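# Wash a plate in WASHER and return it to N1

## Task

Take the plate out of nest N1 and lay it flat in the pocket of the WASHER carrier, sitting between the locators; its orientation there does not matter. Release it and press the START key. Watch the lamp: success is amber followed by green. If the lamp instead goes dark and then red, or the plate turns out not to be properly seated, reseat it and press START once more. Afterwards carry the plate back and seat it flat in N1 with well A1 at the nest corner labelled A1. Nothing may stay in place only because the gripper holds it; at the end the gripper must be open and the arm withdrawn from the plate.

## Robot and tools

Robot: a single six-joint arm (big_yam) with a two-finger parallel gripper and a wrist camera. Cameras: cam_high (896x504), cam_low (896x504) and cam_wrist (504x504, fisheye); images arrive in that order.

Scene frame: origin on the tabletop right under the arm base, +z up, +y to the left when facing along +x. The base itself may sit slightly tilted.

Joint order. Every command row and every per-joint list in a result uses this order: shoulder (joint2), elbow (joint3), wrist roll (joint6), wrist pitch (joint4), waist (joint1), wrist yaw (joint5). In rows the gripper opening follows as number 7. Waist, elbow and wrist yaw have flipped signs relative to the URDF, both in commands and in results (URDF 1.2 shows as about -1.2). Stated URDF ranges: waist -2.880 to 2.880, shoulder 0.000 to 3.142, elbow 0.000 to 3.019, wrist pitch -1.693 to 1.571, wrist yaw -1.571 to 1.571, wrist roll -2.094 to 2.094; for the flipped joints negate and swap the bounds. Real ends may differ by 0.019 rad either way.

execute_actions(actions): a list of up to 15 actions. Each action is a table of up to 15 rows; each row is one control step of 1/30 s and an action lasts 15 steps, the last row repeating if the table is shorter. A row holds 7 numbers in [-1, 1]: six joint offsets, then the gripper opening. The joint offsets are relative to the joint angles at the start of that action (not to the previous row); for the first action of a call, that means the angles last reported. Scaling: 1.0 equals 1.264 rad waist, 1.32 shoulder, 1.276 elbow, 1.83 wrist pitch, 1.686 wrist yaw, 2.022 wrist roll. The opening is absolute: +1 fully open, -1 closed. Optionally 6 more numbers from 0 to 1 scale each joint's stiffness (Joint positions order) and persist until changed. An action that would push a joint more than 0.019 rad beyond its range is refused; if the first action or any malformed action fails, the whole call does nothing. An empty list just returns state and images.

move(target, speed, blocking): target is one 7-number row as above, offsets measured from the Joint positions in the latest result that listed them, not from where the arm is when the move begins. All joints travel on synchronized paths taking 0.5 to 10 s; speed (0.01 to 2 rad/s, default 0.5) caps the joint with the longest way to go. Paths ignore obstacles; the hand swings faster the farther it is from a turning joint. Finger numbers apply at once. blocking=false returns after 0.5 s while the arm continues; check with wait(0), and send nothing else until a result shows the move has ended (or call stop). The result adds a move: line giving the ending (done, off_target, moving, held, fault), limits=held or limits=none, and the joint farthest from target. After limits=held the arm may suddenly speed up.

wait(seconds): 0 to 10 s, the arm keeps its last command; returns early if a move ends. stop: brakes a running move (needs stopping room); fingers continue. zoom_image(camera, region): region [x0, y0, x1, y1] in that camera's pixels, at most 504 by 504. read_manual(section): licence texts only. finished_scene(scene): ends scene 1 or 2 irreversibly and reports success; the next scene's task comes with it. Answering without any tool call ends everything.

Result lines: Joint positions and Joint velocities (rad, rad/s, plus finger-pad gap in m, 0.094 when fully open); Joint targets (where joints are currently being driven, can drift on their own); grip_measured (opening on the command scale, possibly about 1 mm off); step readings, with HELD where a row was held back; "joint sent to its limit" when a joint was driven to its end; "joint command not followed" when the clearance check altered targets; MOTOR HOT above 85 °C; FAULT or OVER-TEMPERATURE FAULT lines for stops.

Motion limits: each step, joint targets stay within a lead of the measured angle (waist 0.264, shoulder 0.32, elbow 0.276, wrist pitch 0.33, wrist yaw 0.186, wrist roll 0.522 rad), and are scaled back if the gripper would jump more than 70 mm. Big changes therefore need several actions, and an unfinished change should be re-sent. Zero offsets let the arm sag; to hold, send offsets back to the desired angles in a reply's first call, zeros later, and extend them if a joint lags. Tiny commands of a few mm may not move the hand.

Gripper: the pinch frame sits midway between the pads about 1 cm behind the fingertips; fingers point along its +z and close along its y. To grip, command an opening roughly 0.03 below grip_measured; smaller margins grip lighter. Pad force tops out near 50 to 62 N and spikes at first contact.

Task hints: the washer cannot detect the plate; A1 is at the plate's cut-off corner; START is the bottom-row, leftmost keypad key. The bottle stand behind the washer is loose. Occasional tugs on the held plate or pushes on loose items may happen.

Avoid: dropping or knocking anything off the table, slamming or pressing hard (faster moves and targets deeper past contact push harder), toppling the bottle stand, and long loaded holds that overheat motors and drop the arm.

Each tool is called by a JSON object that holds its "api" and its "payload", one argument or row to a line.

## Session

{"api": "execute_actions", "payload": {
  "actions": []
}}

Scene clock: 0.00 s.
grip_measured=+1.000
Joint names: [shoulder, elbow, wrist roll, wrist pitch, waist, wrist yaw]
Joint positions: [ 1.387 -1.106  1.548 -0.329 -0.213 -0.063  0.094]
Joint velocities: [-0.005  0.012 -0.007 -0.007 -0.005  0.037  0.   ]
Joint targets: [1.385 -1.138 1.548 -0.324 -0.213 -0.063]
Joint stiffness scale: [1. 1. 1. 1. 1. 1.]

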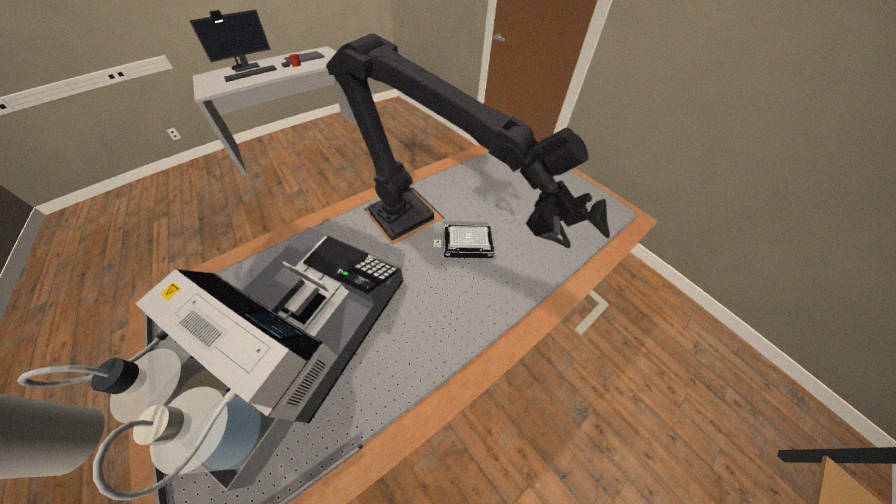

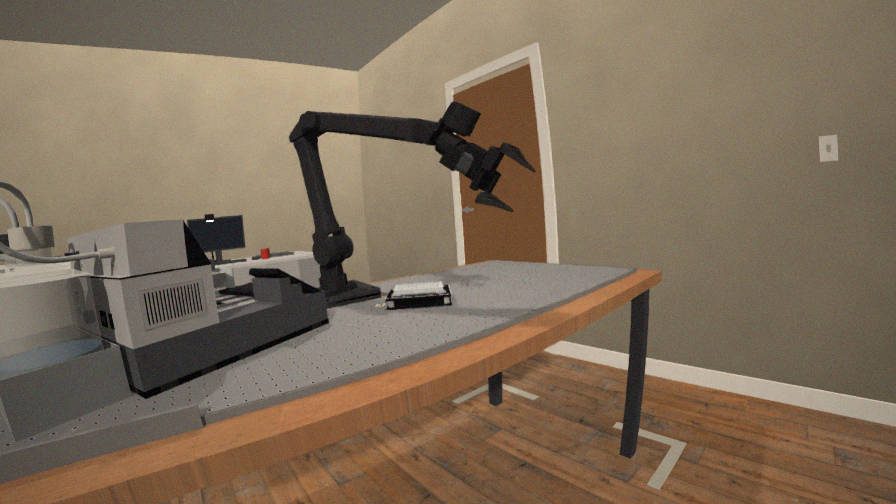

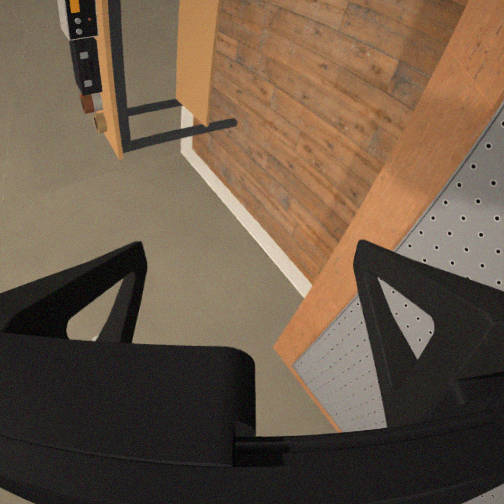

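{"api": "move", "payload": {
  "target": [-0.172,0.245,-0.95,-0.475,-0.097,0.036,1],
  "speed": 1
}}

Scene clock: 7.40 s.
grip_measured=+1.000
Joint names: [shoulder, elbow, wrist roll, wrist pitch, waist, wrist yaw]
Joint positions: [ 1.175 -0.788 -0.363 -1.191 -0.322 -0.004  0.094]
Joint velocities: [-0.005 -0.002 -0.022 -0.017 -0.015 -0.037  0.   ]
Joint targets: [1.160 -0.794 -0.373 -1.199 -0.335 -0.002]
Joint stiffness scale: [1. 1. 1. 1. 1. 1.]
move: done; limits=none; farthest joint: the shoulder, 0.015 radians from its target (0.227 radians at the start)

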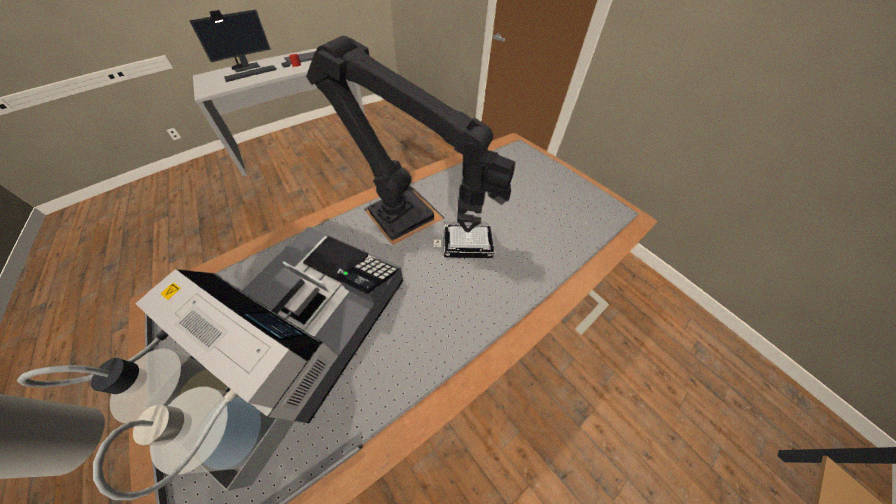

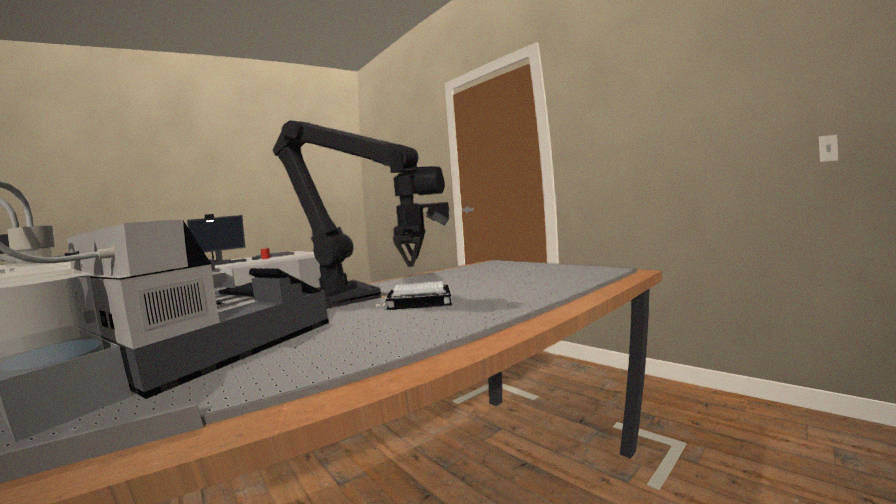

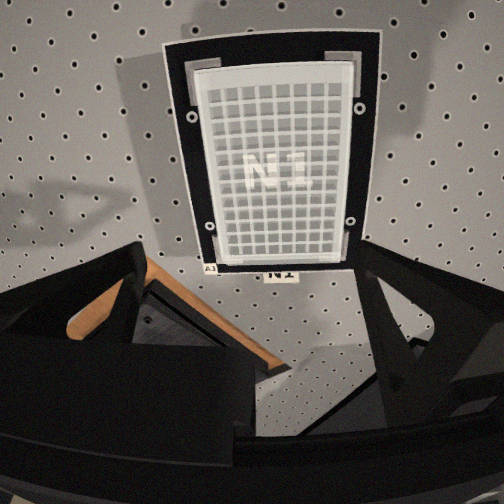

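{"api": "move", "payload": {
  "target": [0.095,0.055,-0.056,0.116,0.042,0,1],
  "speed": 0.3
}}

{"api": "zoom_image", "payload": {
  "camera": "cam_wrist",
  "region": [70,20,430,380]
}}

Scene clock: 12.50 s.
grip_measured=+1.000
Joint names: [shoulder, elbow, wrist roll, wrist pitch, waist, wrist yaw]
Joint positions: [ 1.29  -0.713 -0.466 -0.989 -0.282 -0.004  0.094]
Joint velocities: [ 0.005 -0.007 -0.007  0.002  0.005  0.037  0.   ]
Joint targets: [1.300 -0.717 -0.476 -0.978 -0.269 -0.004]
Joint stiffness scale: [1. 1. 1. 1. 1. 1.]
move: done; limits=none; farthest joint: the waist, 0.013 radians from its target (0.053 radians at the start)

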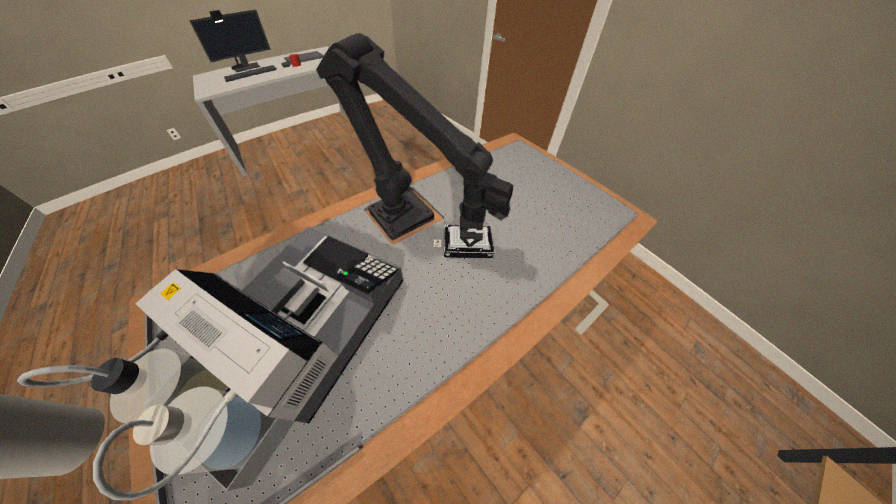

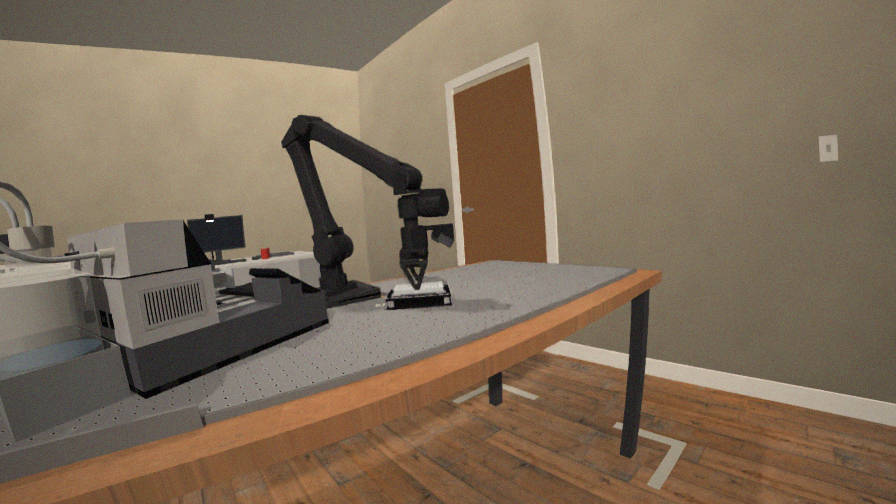

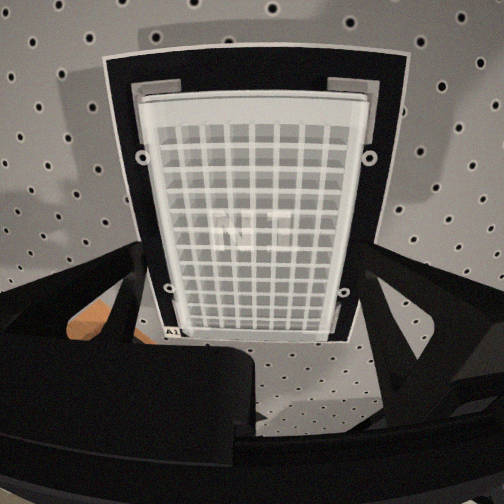

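Region (70, 20, 430, 380) of cam_wrist's 504x504 image, scaled by 1.400, with more detail than that image has.

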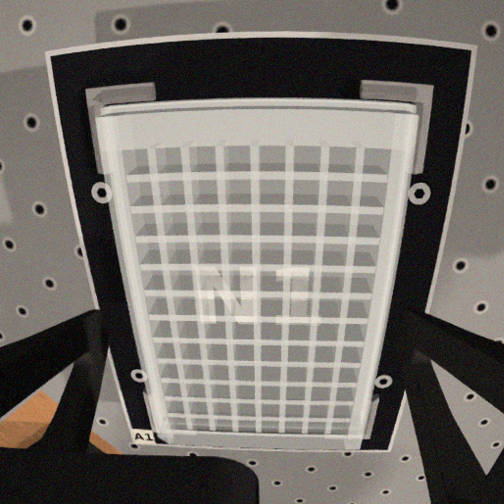

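{"api": "move", "payload": {
  "target": [0.041,-0.02,0,0.013,0.015,0,1],
  "speed": 0.1
}}

{"api": "move", "payload": {
  "target": [0,-0.02,0,0,0,0,0.715]
}}

Scene clock: 18.57 s.
grip_measured=+1.000
Joint names: [shoulder, elbow, wrist roll, wrist pitch, waist, wrist yaw]
Joint positions: [ 1.332 -0.713 -0.467 -0.975 -0.276 -0.004  0.094]
Joint velocities: [-0.005 -0.007 -0.007  0.002 -0.005  0.022  0.   ]
Joint targets: [1.344 -0.738 -0.466 -0.965 -0.263 -0.004]
Joint stiffness scale: [1. 1. 1. 1. 1. 1.]
move: off_target; limits=none; farthest joint: the elbow, 0.026 radians from its target (0.026 radians at the start)

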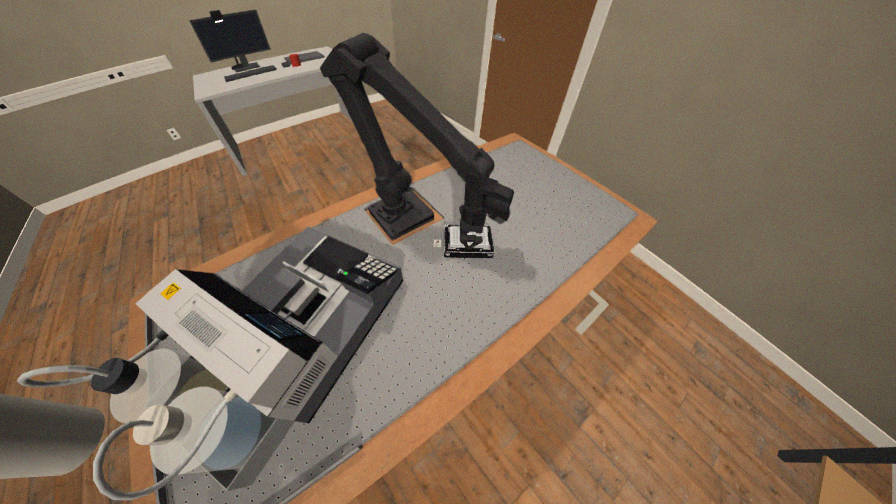

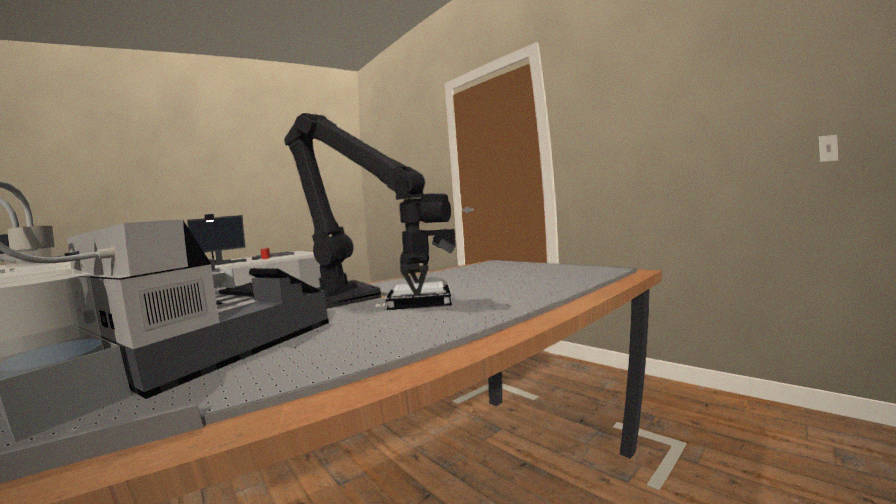

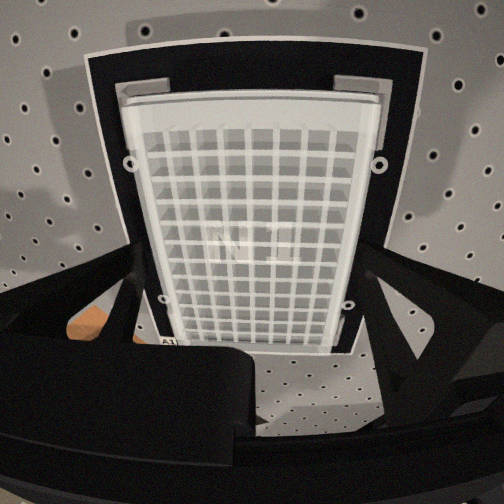

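Scene clock: 19.27 s.
grip_measured=+0.745
Joint names: [shoulder, elbow, wrist roll, wrist pitch, waist, wrist yaw]
Joint positions: [ 1.332 -0.713 -0.467 -0.975 -0.276 -0.009  0.082]
Joint velocities: [ 0.005 -0.002  0.037 -0.002 -0.005 -0.051 -0.001]
Joint targets: [1.332 -0.738 -0.467 -0.975 -0.276 -0.004]
Joint stiffness scale: [1. 1. 1. 1. 1. 1.]
move: off_target; limits=none; farthest joint: the elbow, 0.026 radians from its target (0.026 radians at the start)

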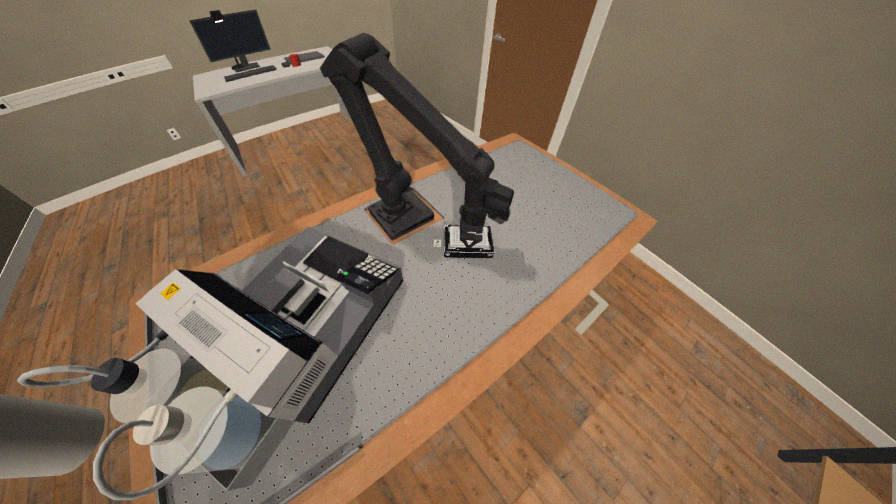

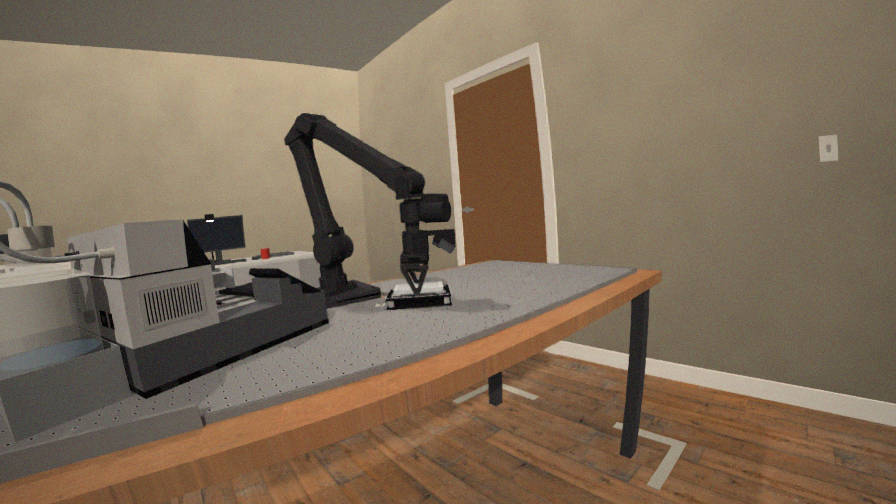

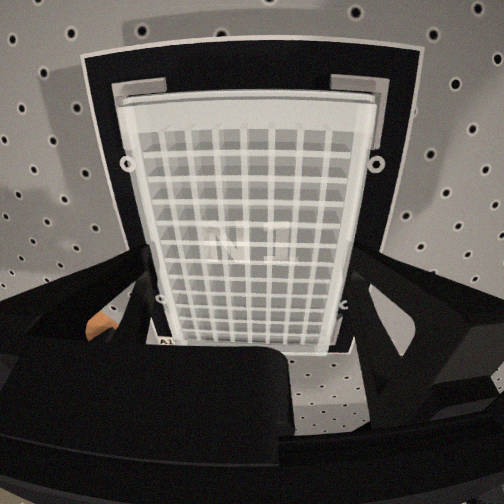

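{"api": "move", "payload": {
  "target": [-0.06,-0.03,0,-0.017,0,0,0.71],
  "speed": 0.12
}}

{"api": "move", "payload": {
  "target": [-0.185,-0.235,0.3,-0.243,0.1,0.026,0.71],
  "speed": 0.5
}}

{"api": "move", "payload": {
  "target": [0,-0.03,0.76,0,1.0,0,0.71],
  "speed": 0.7
}}

Scene clock: 26.87 s.
grip_measured=+0.745
Joint names: [shoulder, elbow, wrist roll, wrist pitch, waist, wrist yaw]
Joint positions: [ 1.267 -0.713 -0.467 -0.997 -0.276 -0.01   0.082]
Joint velocities: [-0.005 -0.002  0.022  0.002  0.005 -0.007 -0.001]
Joint targets: [1.253 -0.751 -0.467 -1.006 -0.276 -0.009]
Joint stiffness scale: [1. 1. 1. 1. 1. 1.]
move: off_target; limits=none; farthest joint: the elbow, 0.038 radians from its target (0.038 radians at the start)

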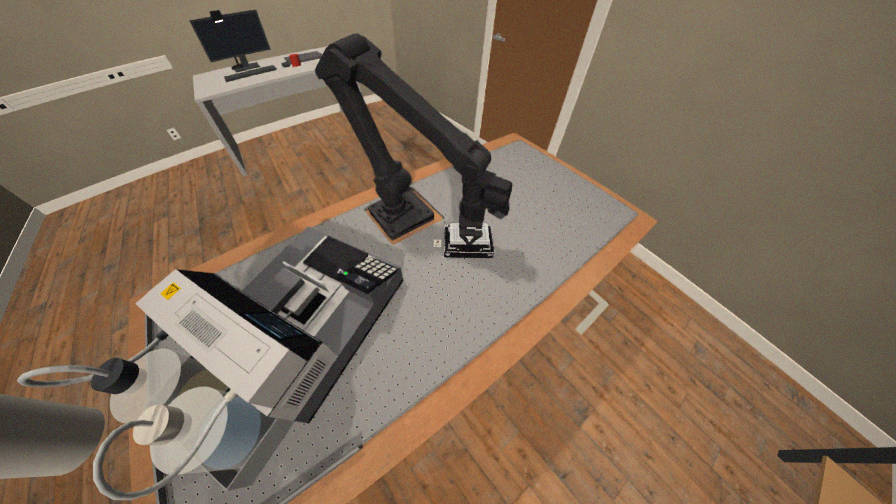

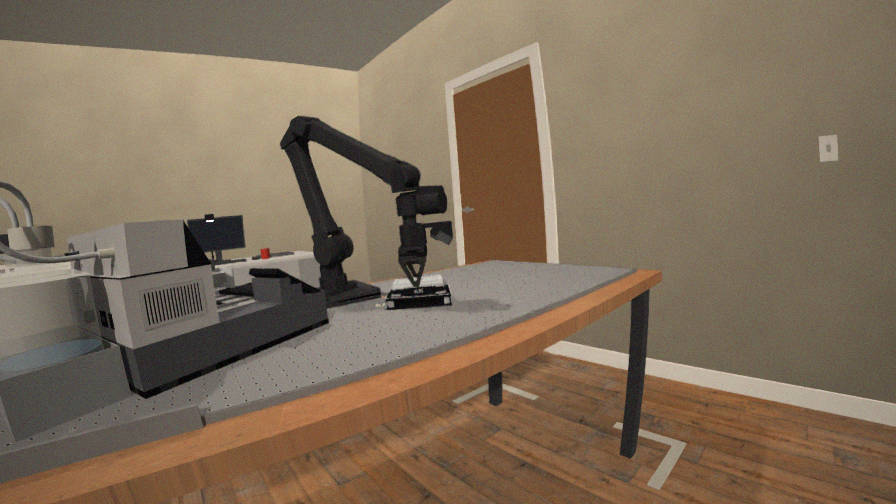

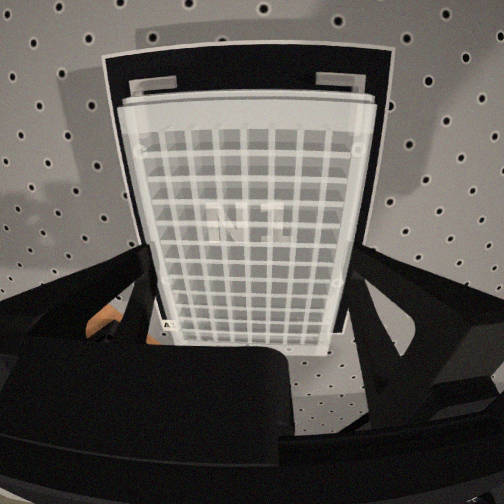

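Scene clock: 28.87 s.
grip_measured=+0.745
Joint names: [shoulder, elbow, wrist roll, wrist pitch, waist, wrist yaw]
Joint positions: [ 1.028 -0.965  0.129 -1.433 -0.162  0.031  0.082]
Joint velocities: [ 0.005 -0.002 -0.007 -0.002  0.015  0.037 -0.   ]
Joint targets: [1.023 -1.012 0.139 -1.442 -0.150 0.034]
Joint stiffness scale: [1. 1. 1. 1. 1. 1.]
move: off_target; limits=none; farthest joint: the elbow, 0.048 radians from its target (0.300 radians at the start)

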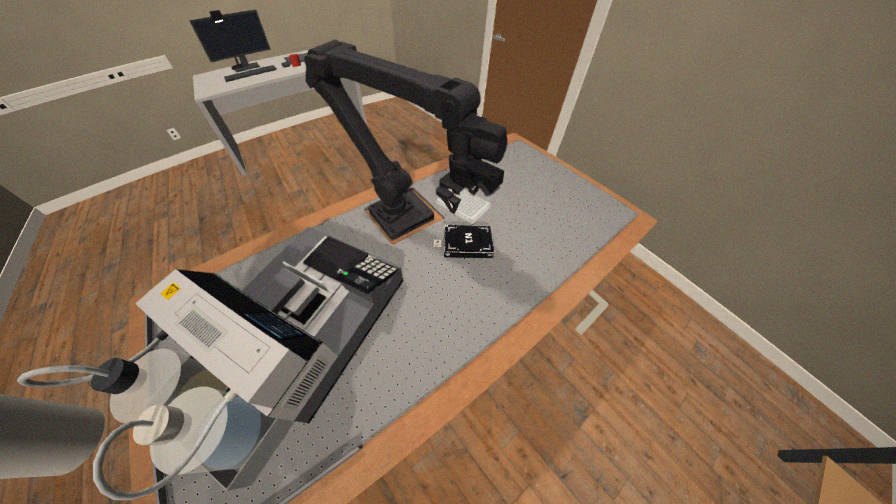

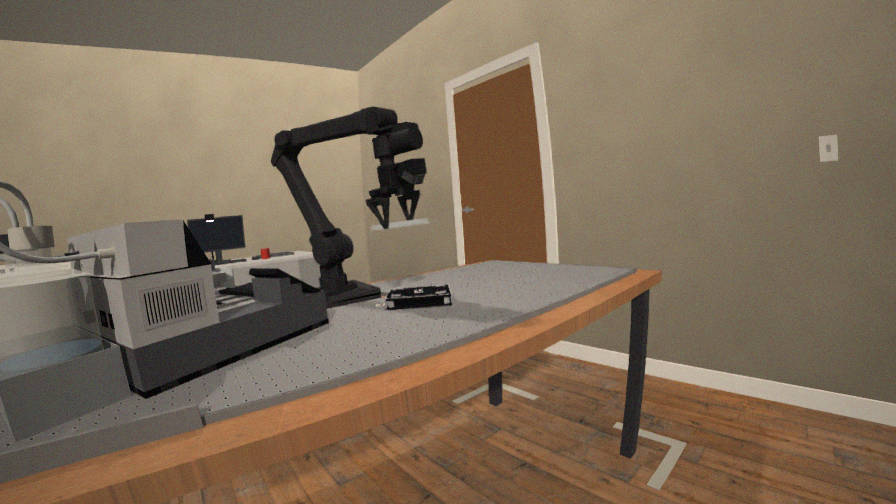

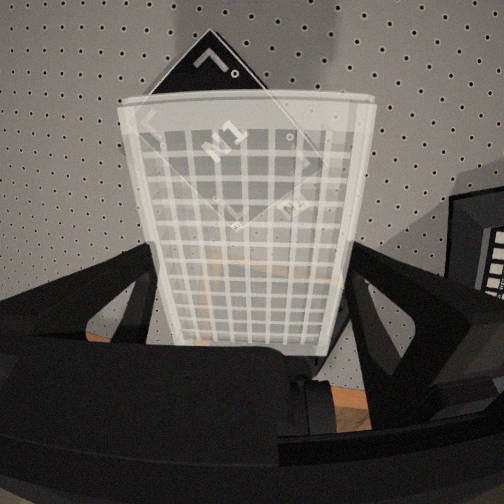

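Scene clock: 32.47 s.
grip_measured=+0.745
Joint names: [shoulder, elbow, wrist roll, wrist pitch, waist, wrist yaw]
Joint positions: [ 1.039 -0.954  1.656 -1.434  1.097  0.029  0.082]
Joint velocities: [-0.015  0.012  0.007 -0.012  0.005  0.022  0.   ]
Joint targets: [1.028 -1.003 1.666 -1.433 1.102 0.031]
Joint stiffness scale: [1. 1. 1. 1. 1. 1.]
move: off_target; limits=none; farthest joint: the elbow, 0.049 radians from its target (0.038 radians at the start)

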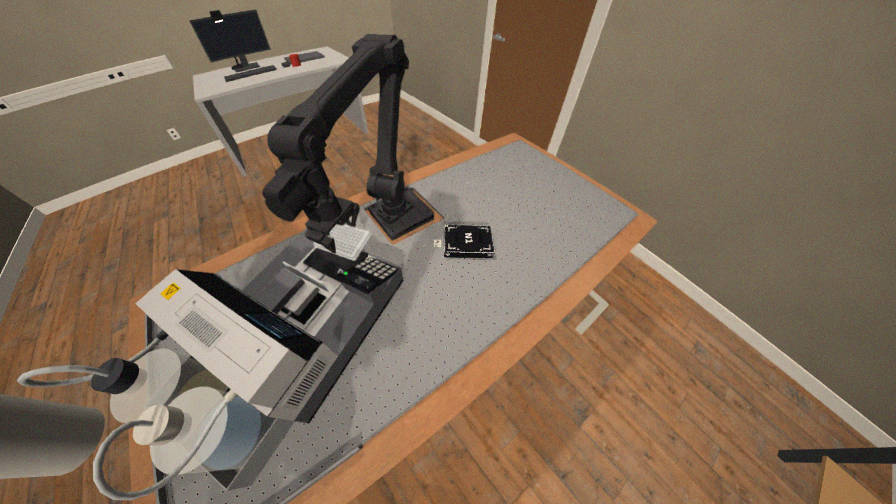

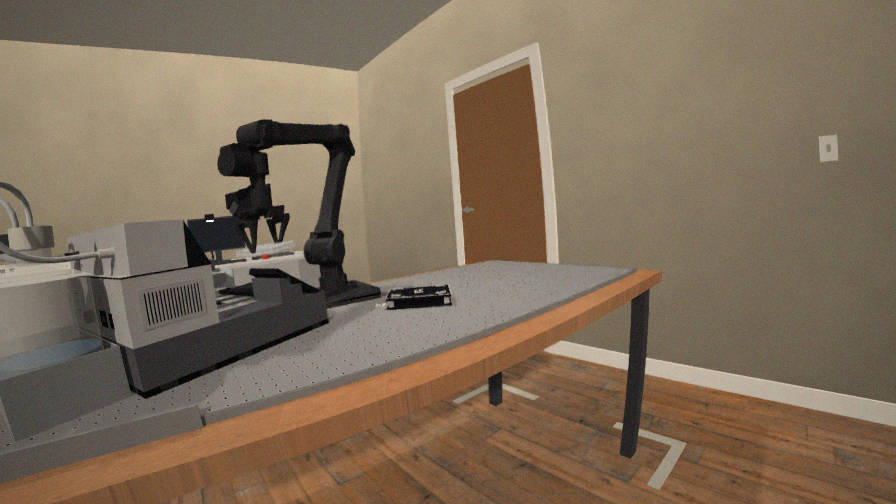

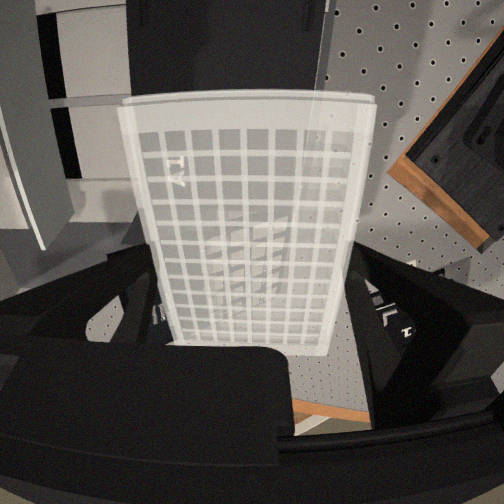

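{"api": "move", "payload": {
  "target": [0.053,0.014,-0.118,0.062,0.19,0.003,0.71],
  "speed": 0.25
}}

Scene clock: 39.20 s.
grip_measured=+0.745
Joint names: [shoulder, elbow, wrist roll, wrist pitch, waist, wrist yaw]
Joint positions: [ 1.099 -0.931  1.428 -1.33   1.328  0.031  0.082]
Joint velocities: [-0.005 -0.012 -0.007 -0.007 -0.005  0.007  0.   ]
Joint targets: [1.110 -0.936 1.418 -1.320 1.337 0.034]
Joint stiffness scale: [1. 1. 1. 1. 1. 1.]
move: done; limits=none; farthest joint: the wrist roll, 0.011 radians from its target (0.239 radians at the start)

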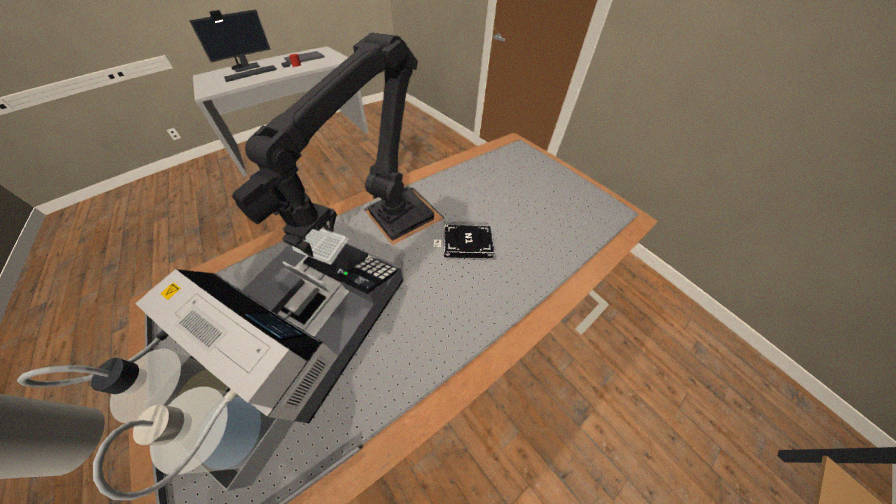

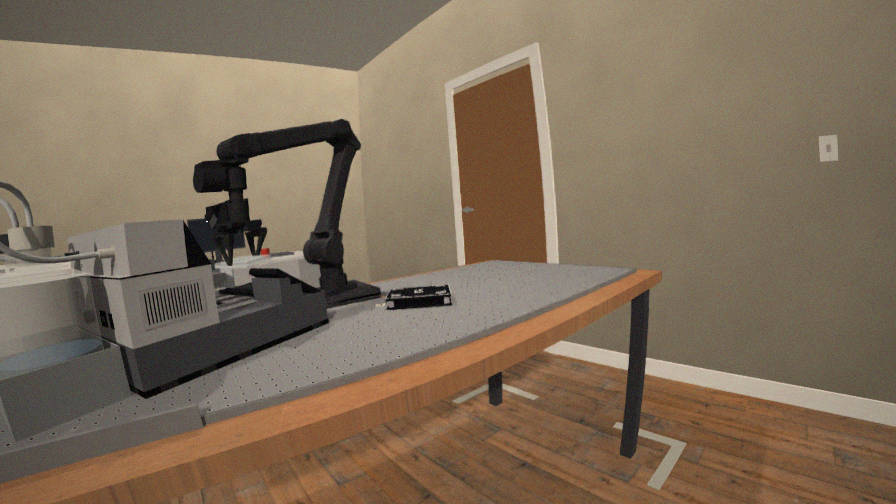

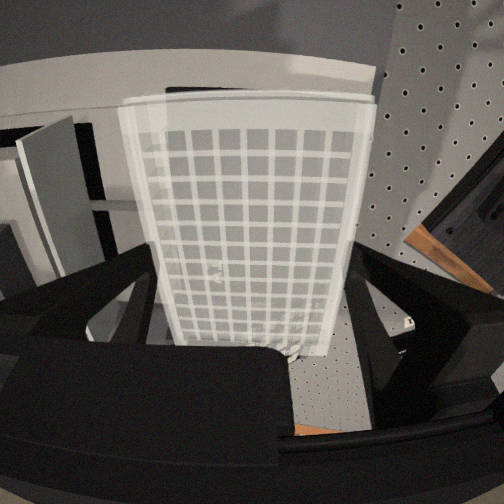

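{"api": "move", "payload": {
  "target": [-0.027,0.059,0.047,0.039,-0.053,0,0.71],
  "speed": 0.15
}}

{"api": "zoom_image", "payload": {
  "camera": "cam_wrist",
  "region": [70,0,430,360]
}}

Scene clock: 45.13 s.
grip_measured=+0.745
Joint names: [shoulder, elbow, wrist roll, wrist pitch, waist, wrist yaw]
Joint positions: [ 1.08  -0.85   1.513 -1.269  1.273  0.031  0.082]
Joint velocities: [-0.015 -0.012 -0.051  0.017  0.015 -0.022  0.   ]
Joint targets: [1.063 -0.856 1.523 -1.259 1.262 0.031]
Joint stiffness scale: [1. 1. 1. 1. 1. 1.]
move: done; limits=none; farthest joint: the shoulder, 0.016 radians from its target (0.035 radians at the start)

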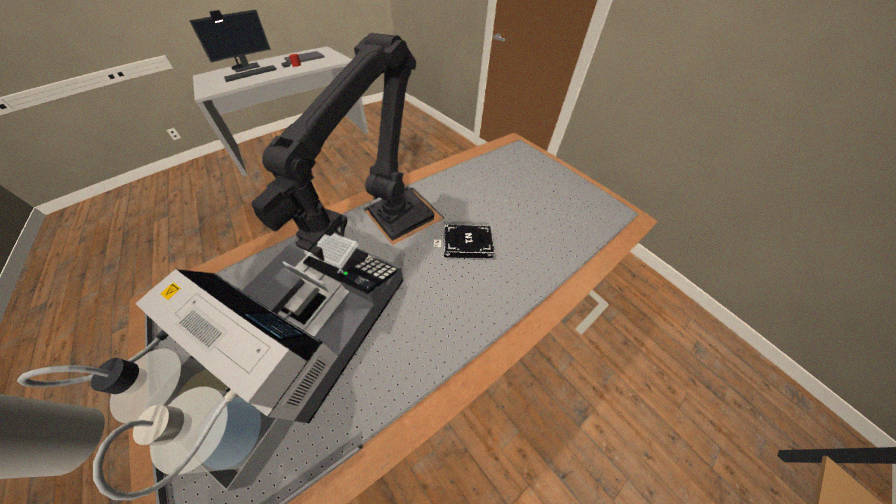

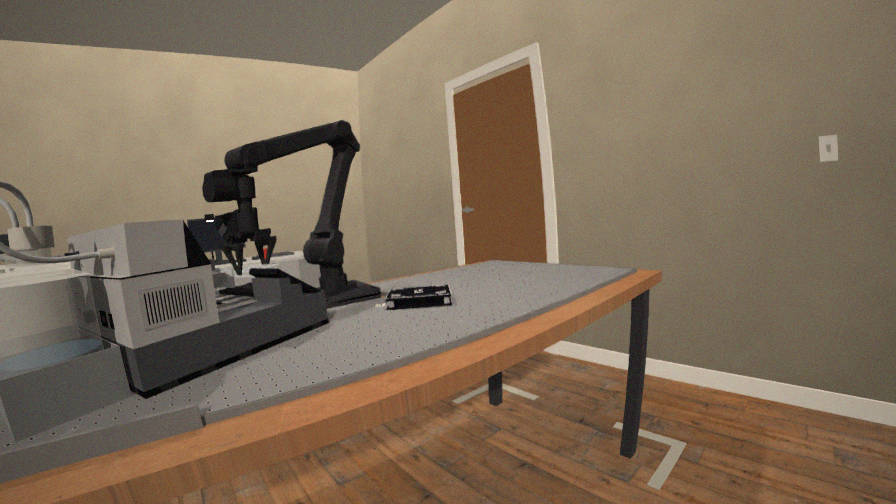

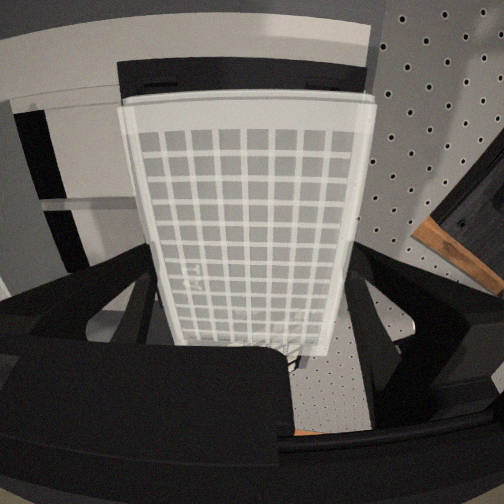

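Region (70, 0, 430, 360) of cam_wrist's 504x504 image, scaled by 1.400, with more detail than that image has.

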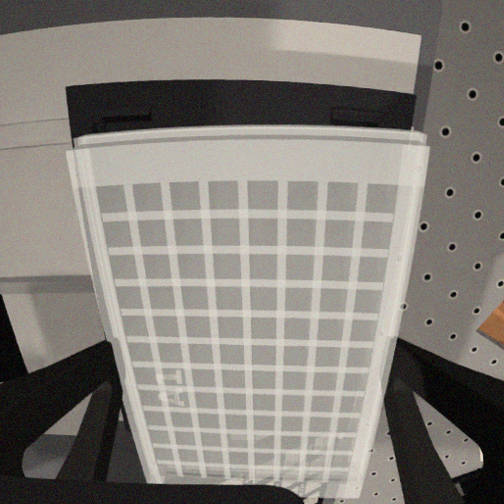

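{"api": "move", "payload": {
  "target": [0.027,0.0195,0.017,0.033,0,0,0.71],
  "speed": 0.1
}}

{"api": "zoom_image", "payload": {
  "camera": "cam_wrist",
  "region": [70,0,430,360]
}}

Scene clock: 51.30 s.
grip_measured=+0.745
Joint names: [shoulder, elbow, wrist roll, wrist pitch, waist, wrist yaw]
Joint positions: [ 1.104 -0.82   1.537 -1.218  1.273  0.031  0.082]
Joint velocities: [-0.015  0.002 -0.007 -0.007 -0.005 -0.051 -0.001]
Joint targets: [1.115 -0.825 1.547 -1.208 1.273 0.031]
Joint stiffness scale: [1. 1. 1. 1. 1. 1.]
move: done; limits=none; farthest joint: the shoulder, 0.012 radians from its target (0.036 radians at the start)

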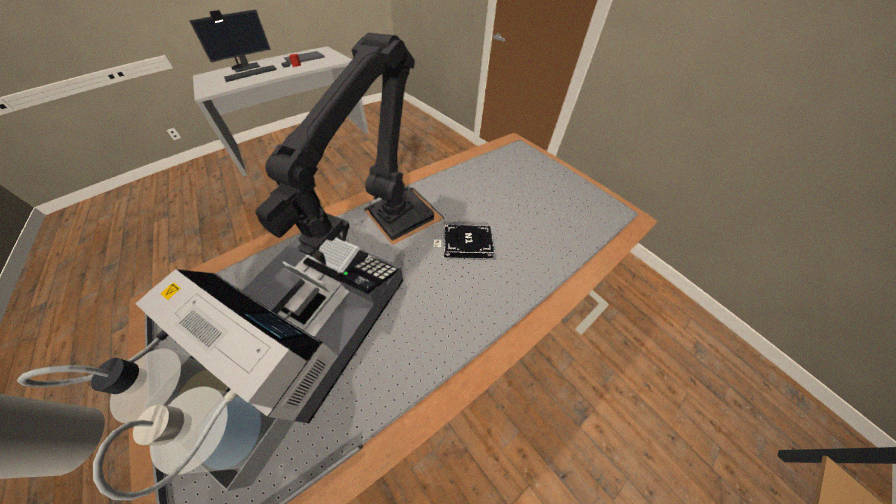

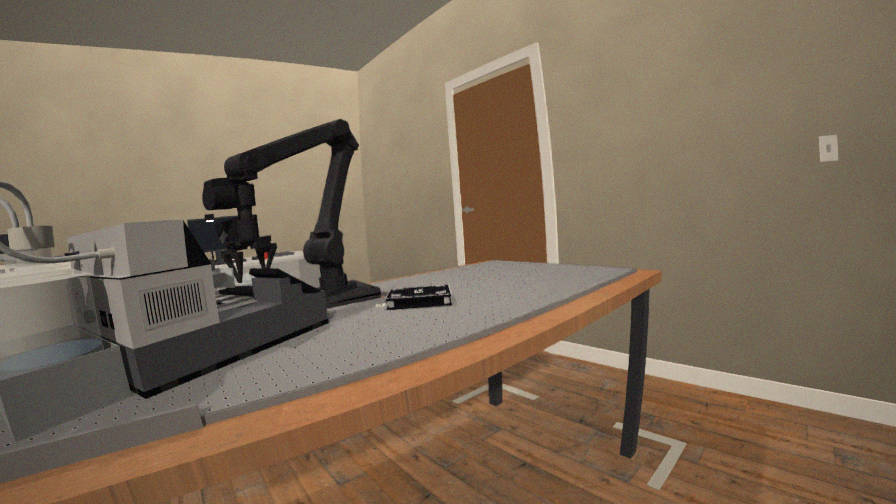

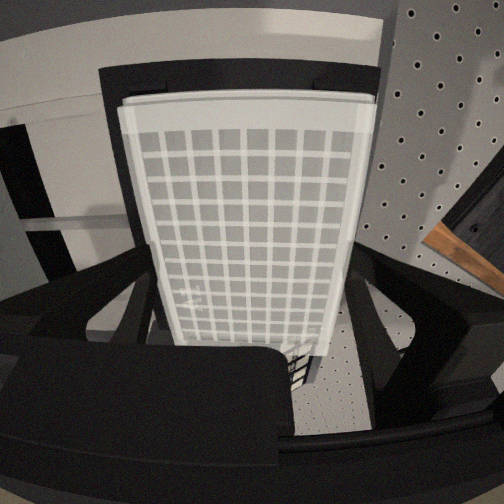

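Region (70, 0, 430, 360) of cam_wrist's 504x504 image, scaled by 1.400, with more detail than that image has.

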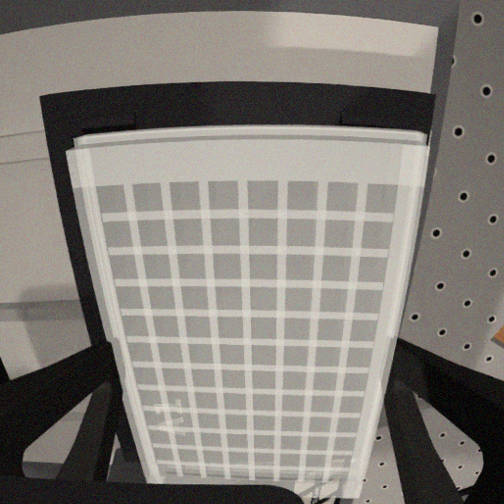

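{"api": "move", "payload": {
  "target": [0.028,-0.02,0,0.0165,0,0.009,0.71],
  "speed": 0.06
}}

{"api": "zoom_image", "payload": {
  "camera": "cam_wrist",
  "region": [70,0,430,360]
}}

Scene clock: 56.40 s.
grip_measured=+0.745
Joint names: [shoulder, elbow, wrist roll, wrist pitch, waist, wrist yaw]
Joint positions: [ 1.129 -0.82   1.538 -1.199  1.273  0.044  0.082]
Joint velocities: [-0.024 -0.012  0.007  0.007 -0.005 -0.066  0.   ]
Joint targets: [1.141 -0.846 1.538 -1.188 1.273 0.047]
Joint stiffness scale: [1. 1. 1. 1. 1. 1.]
move: off_target; limits=none; farthest joint: the elbow, 0.026 radians from its target (0.026 radians at the start)

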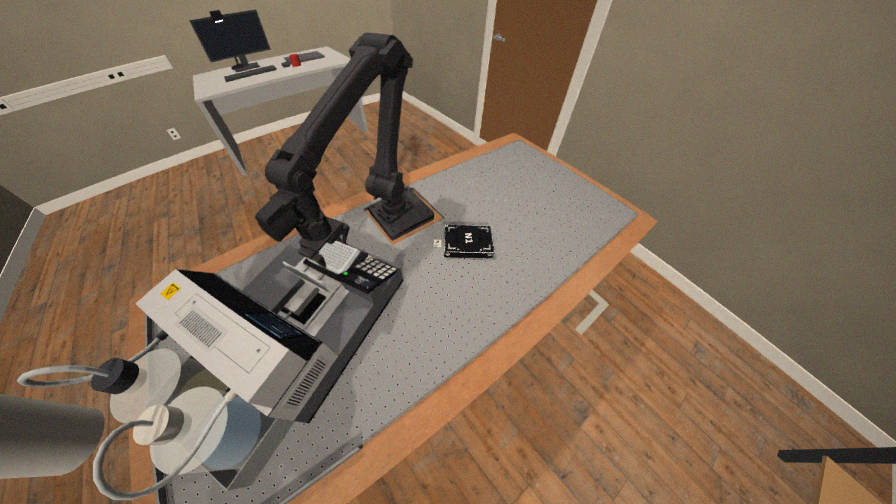

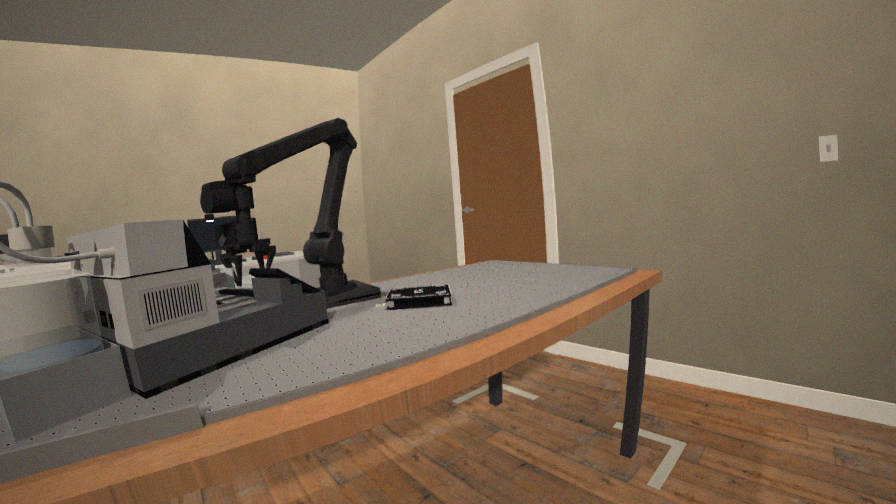

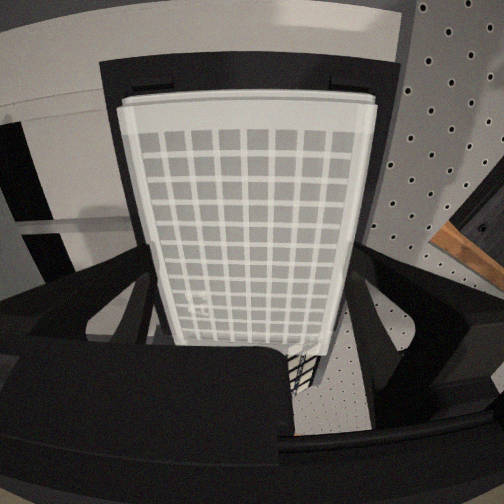

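Region (70, 0, 430, 360) of cam_wrist's 504x504 image, scaled by 1.400, with more detail than that image has.

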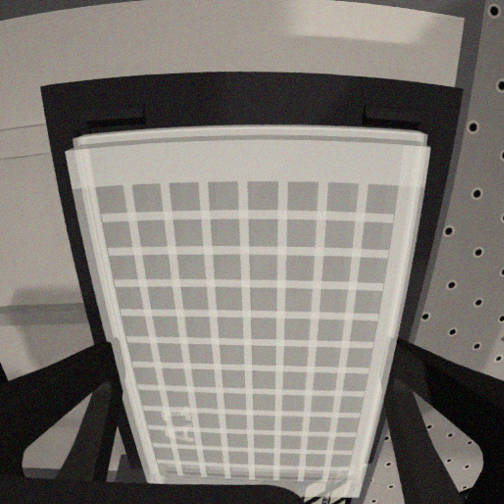

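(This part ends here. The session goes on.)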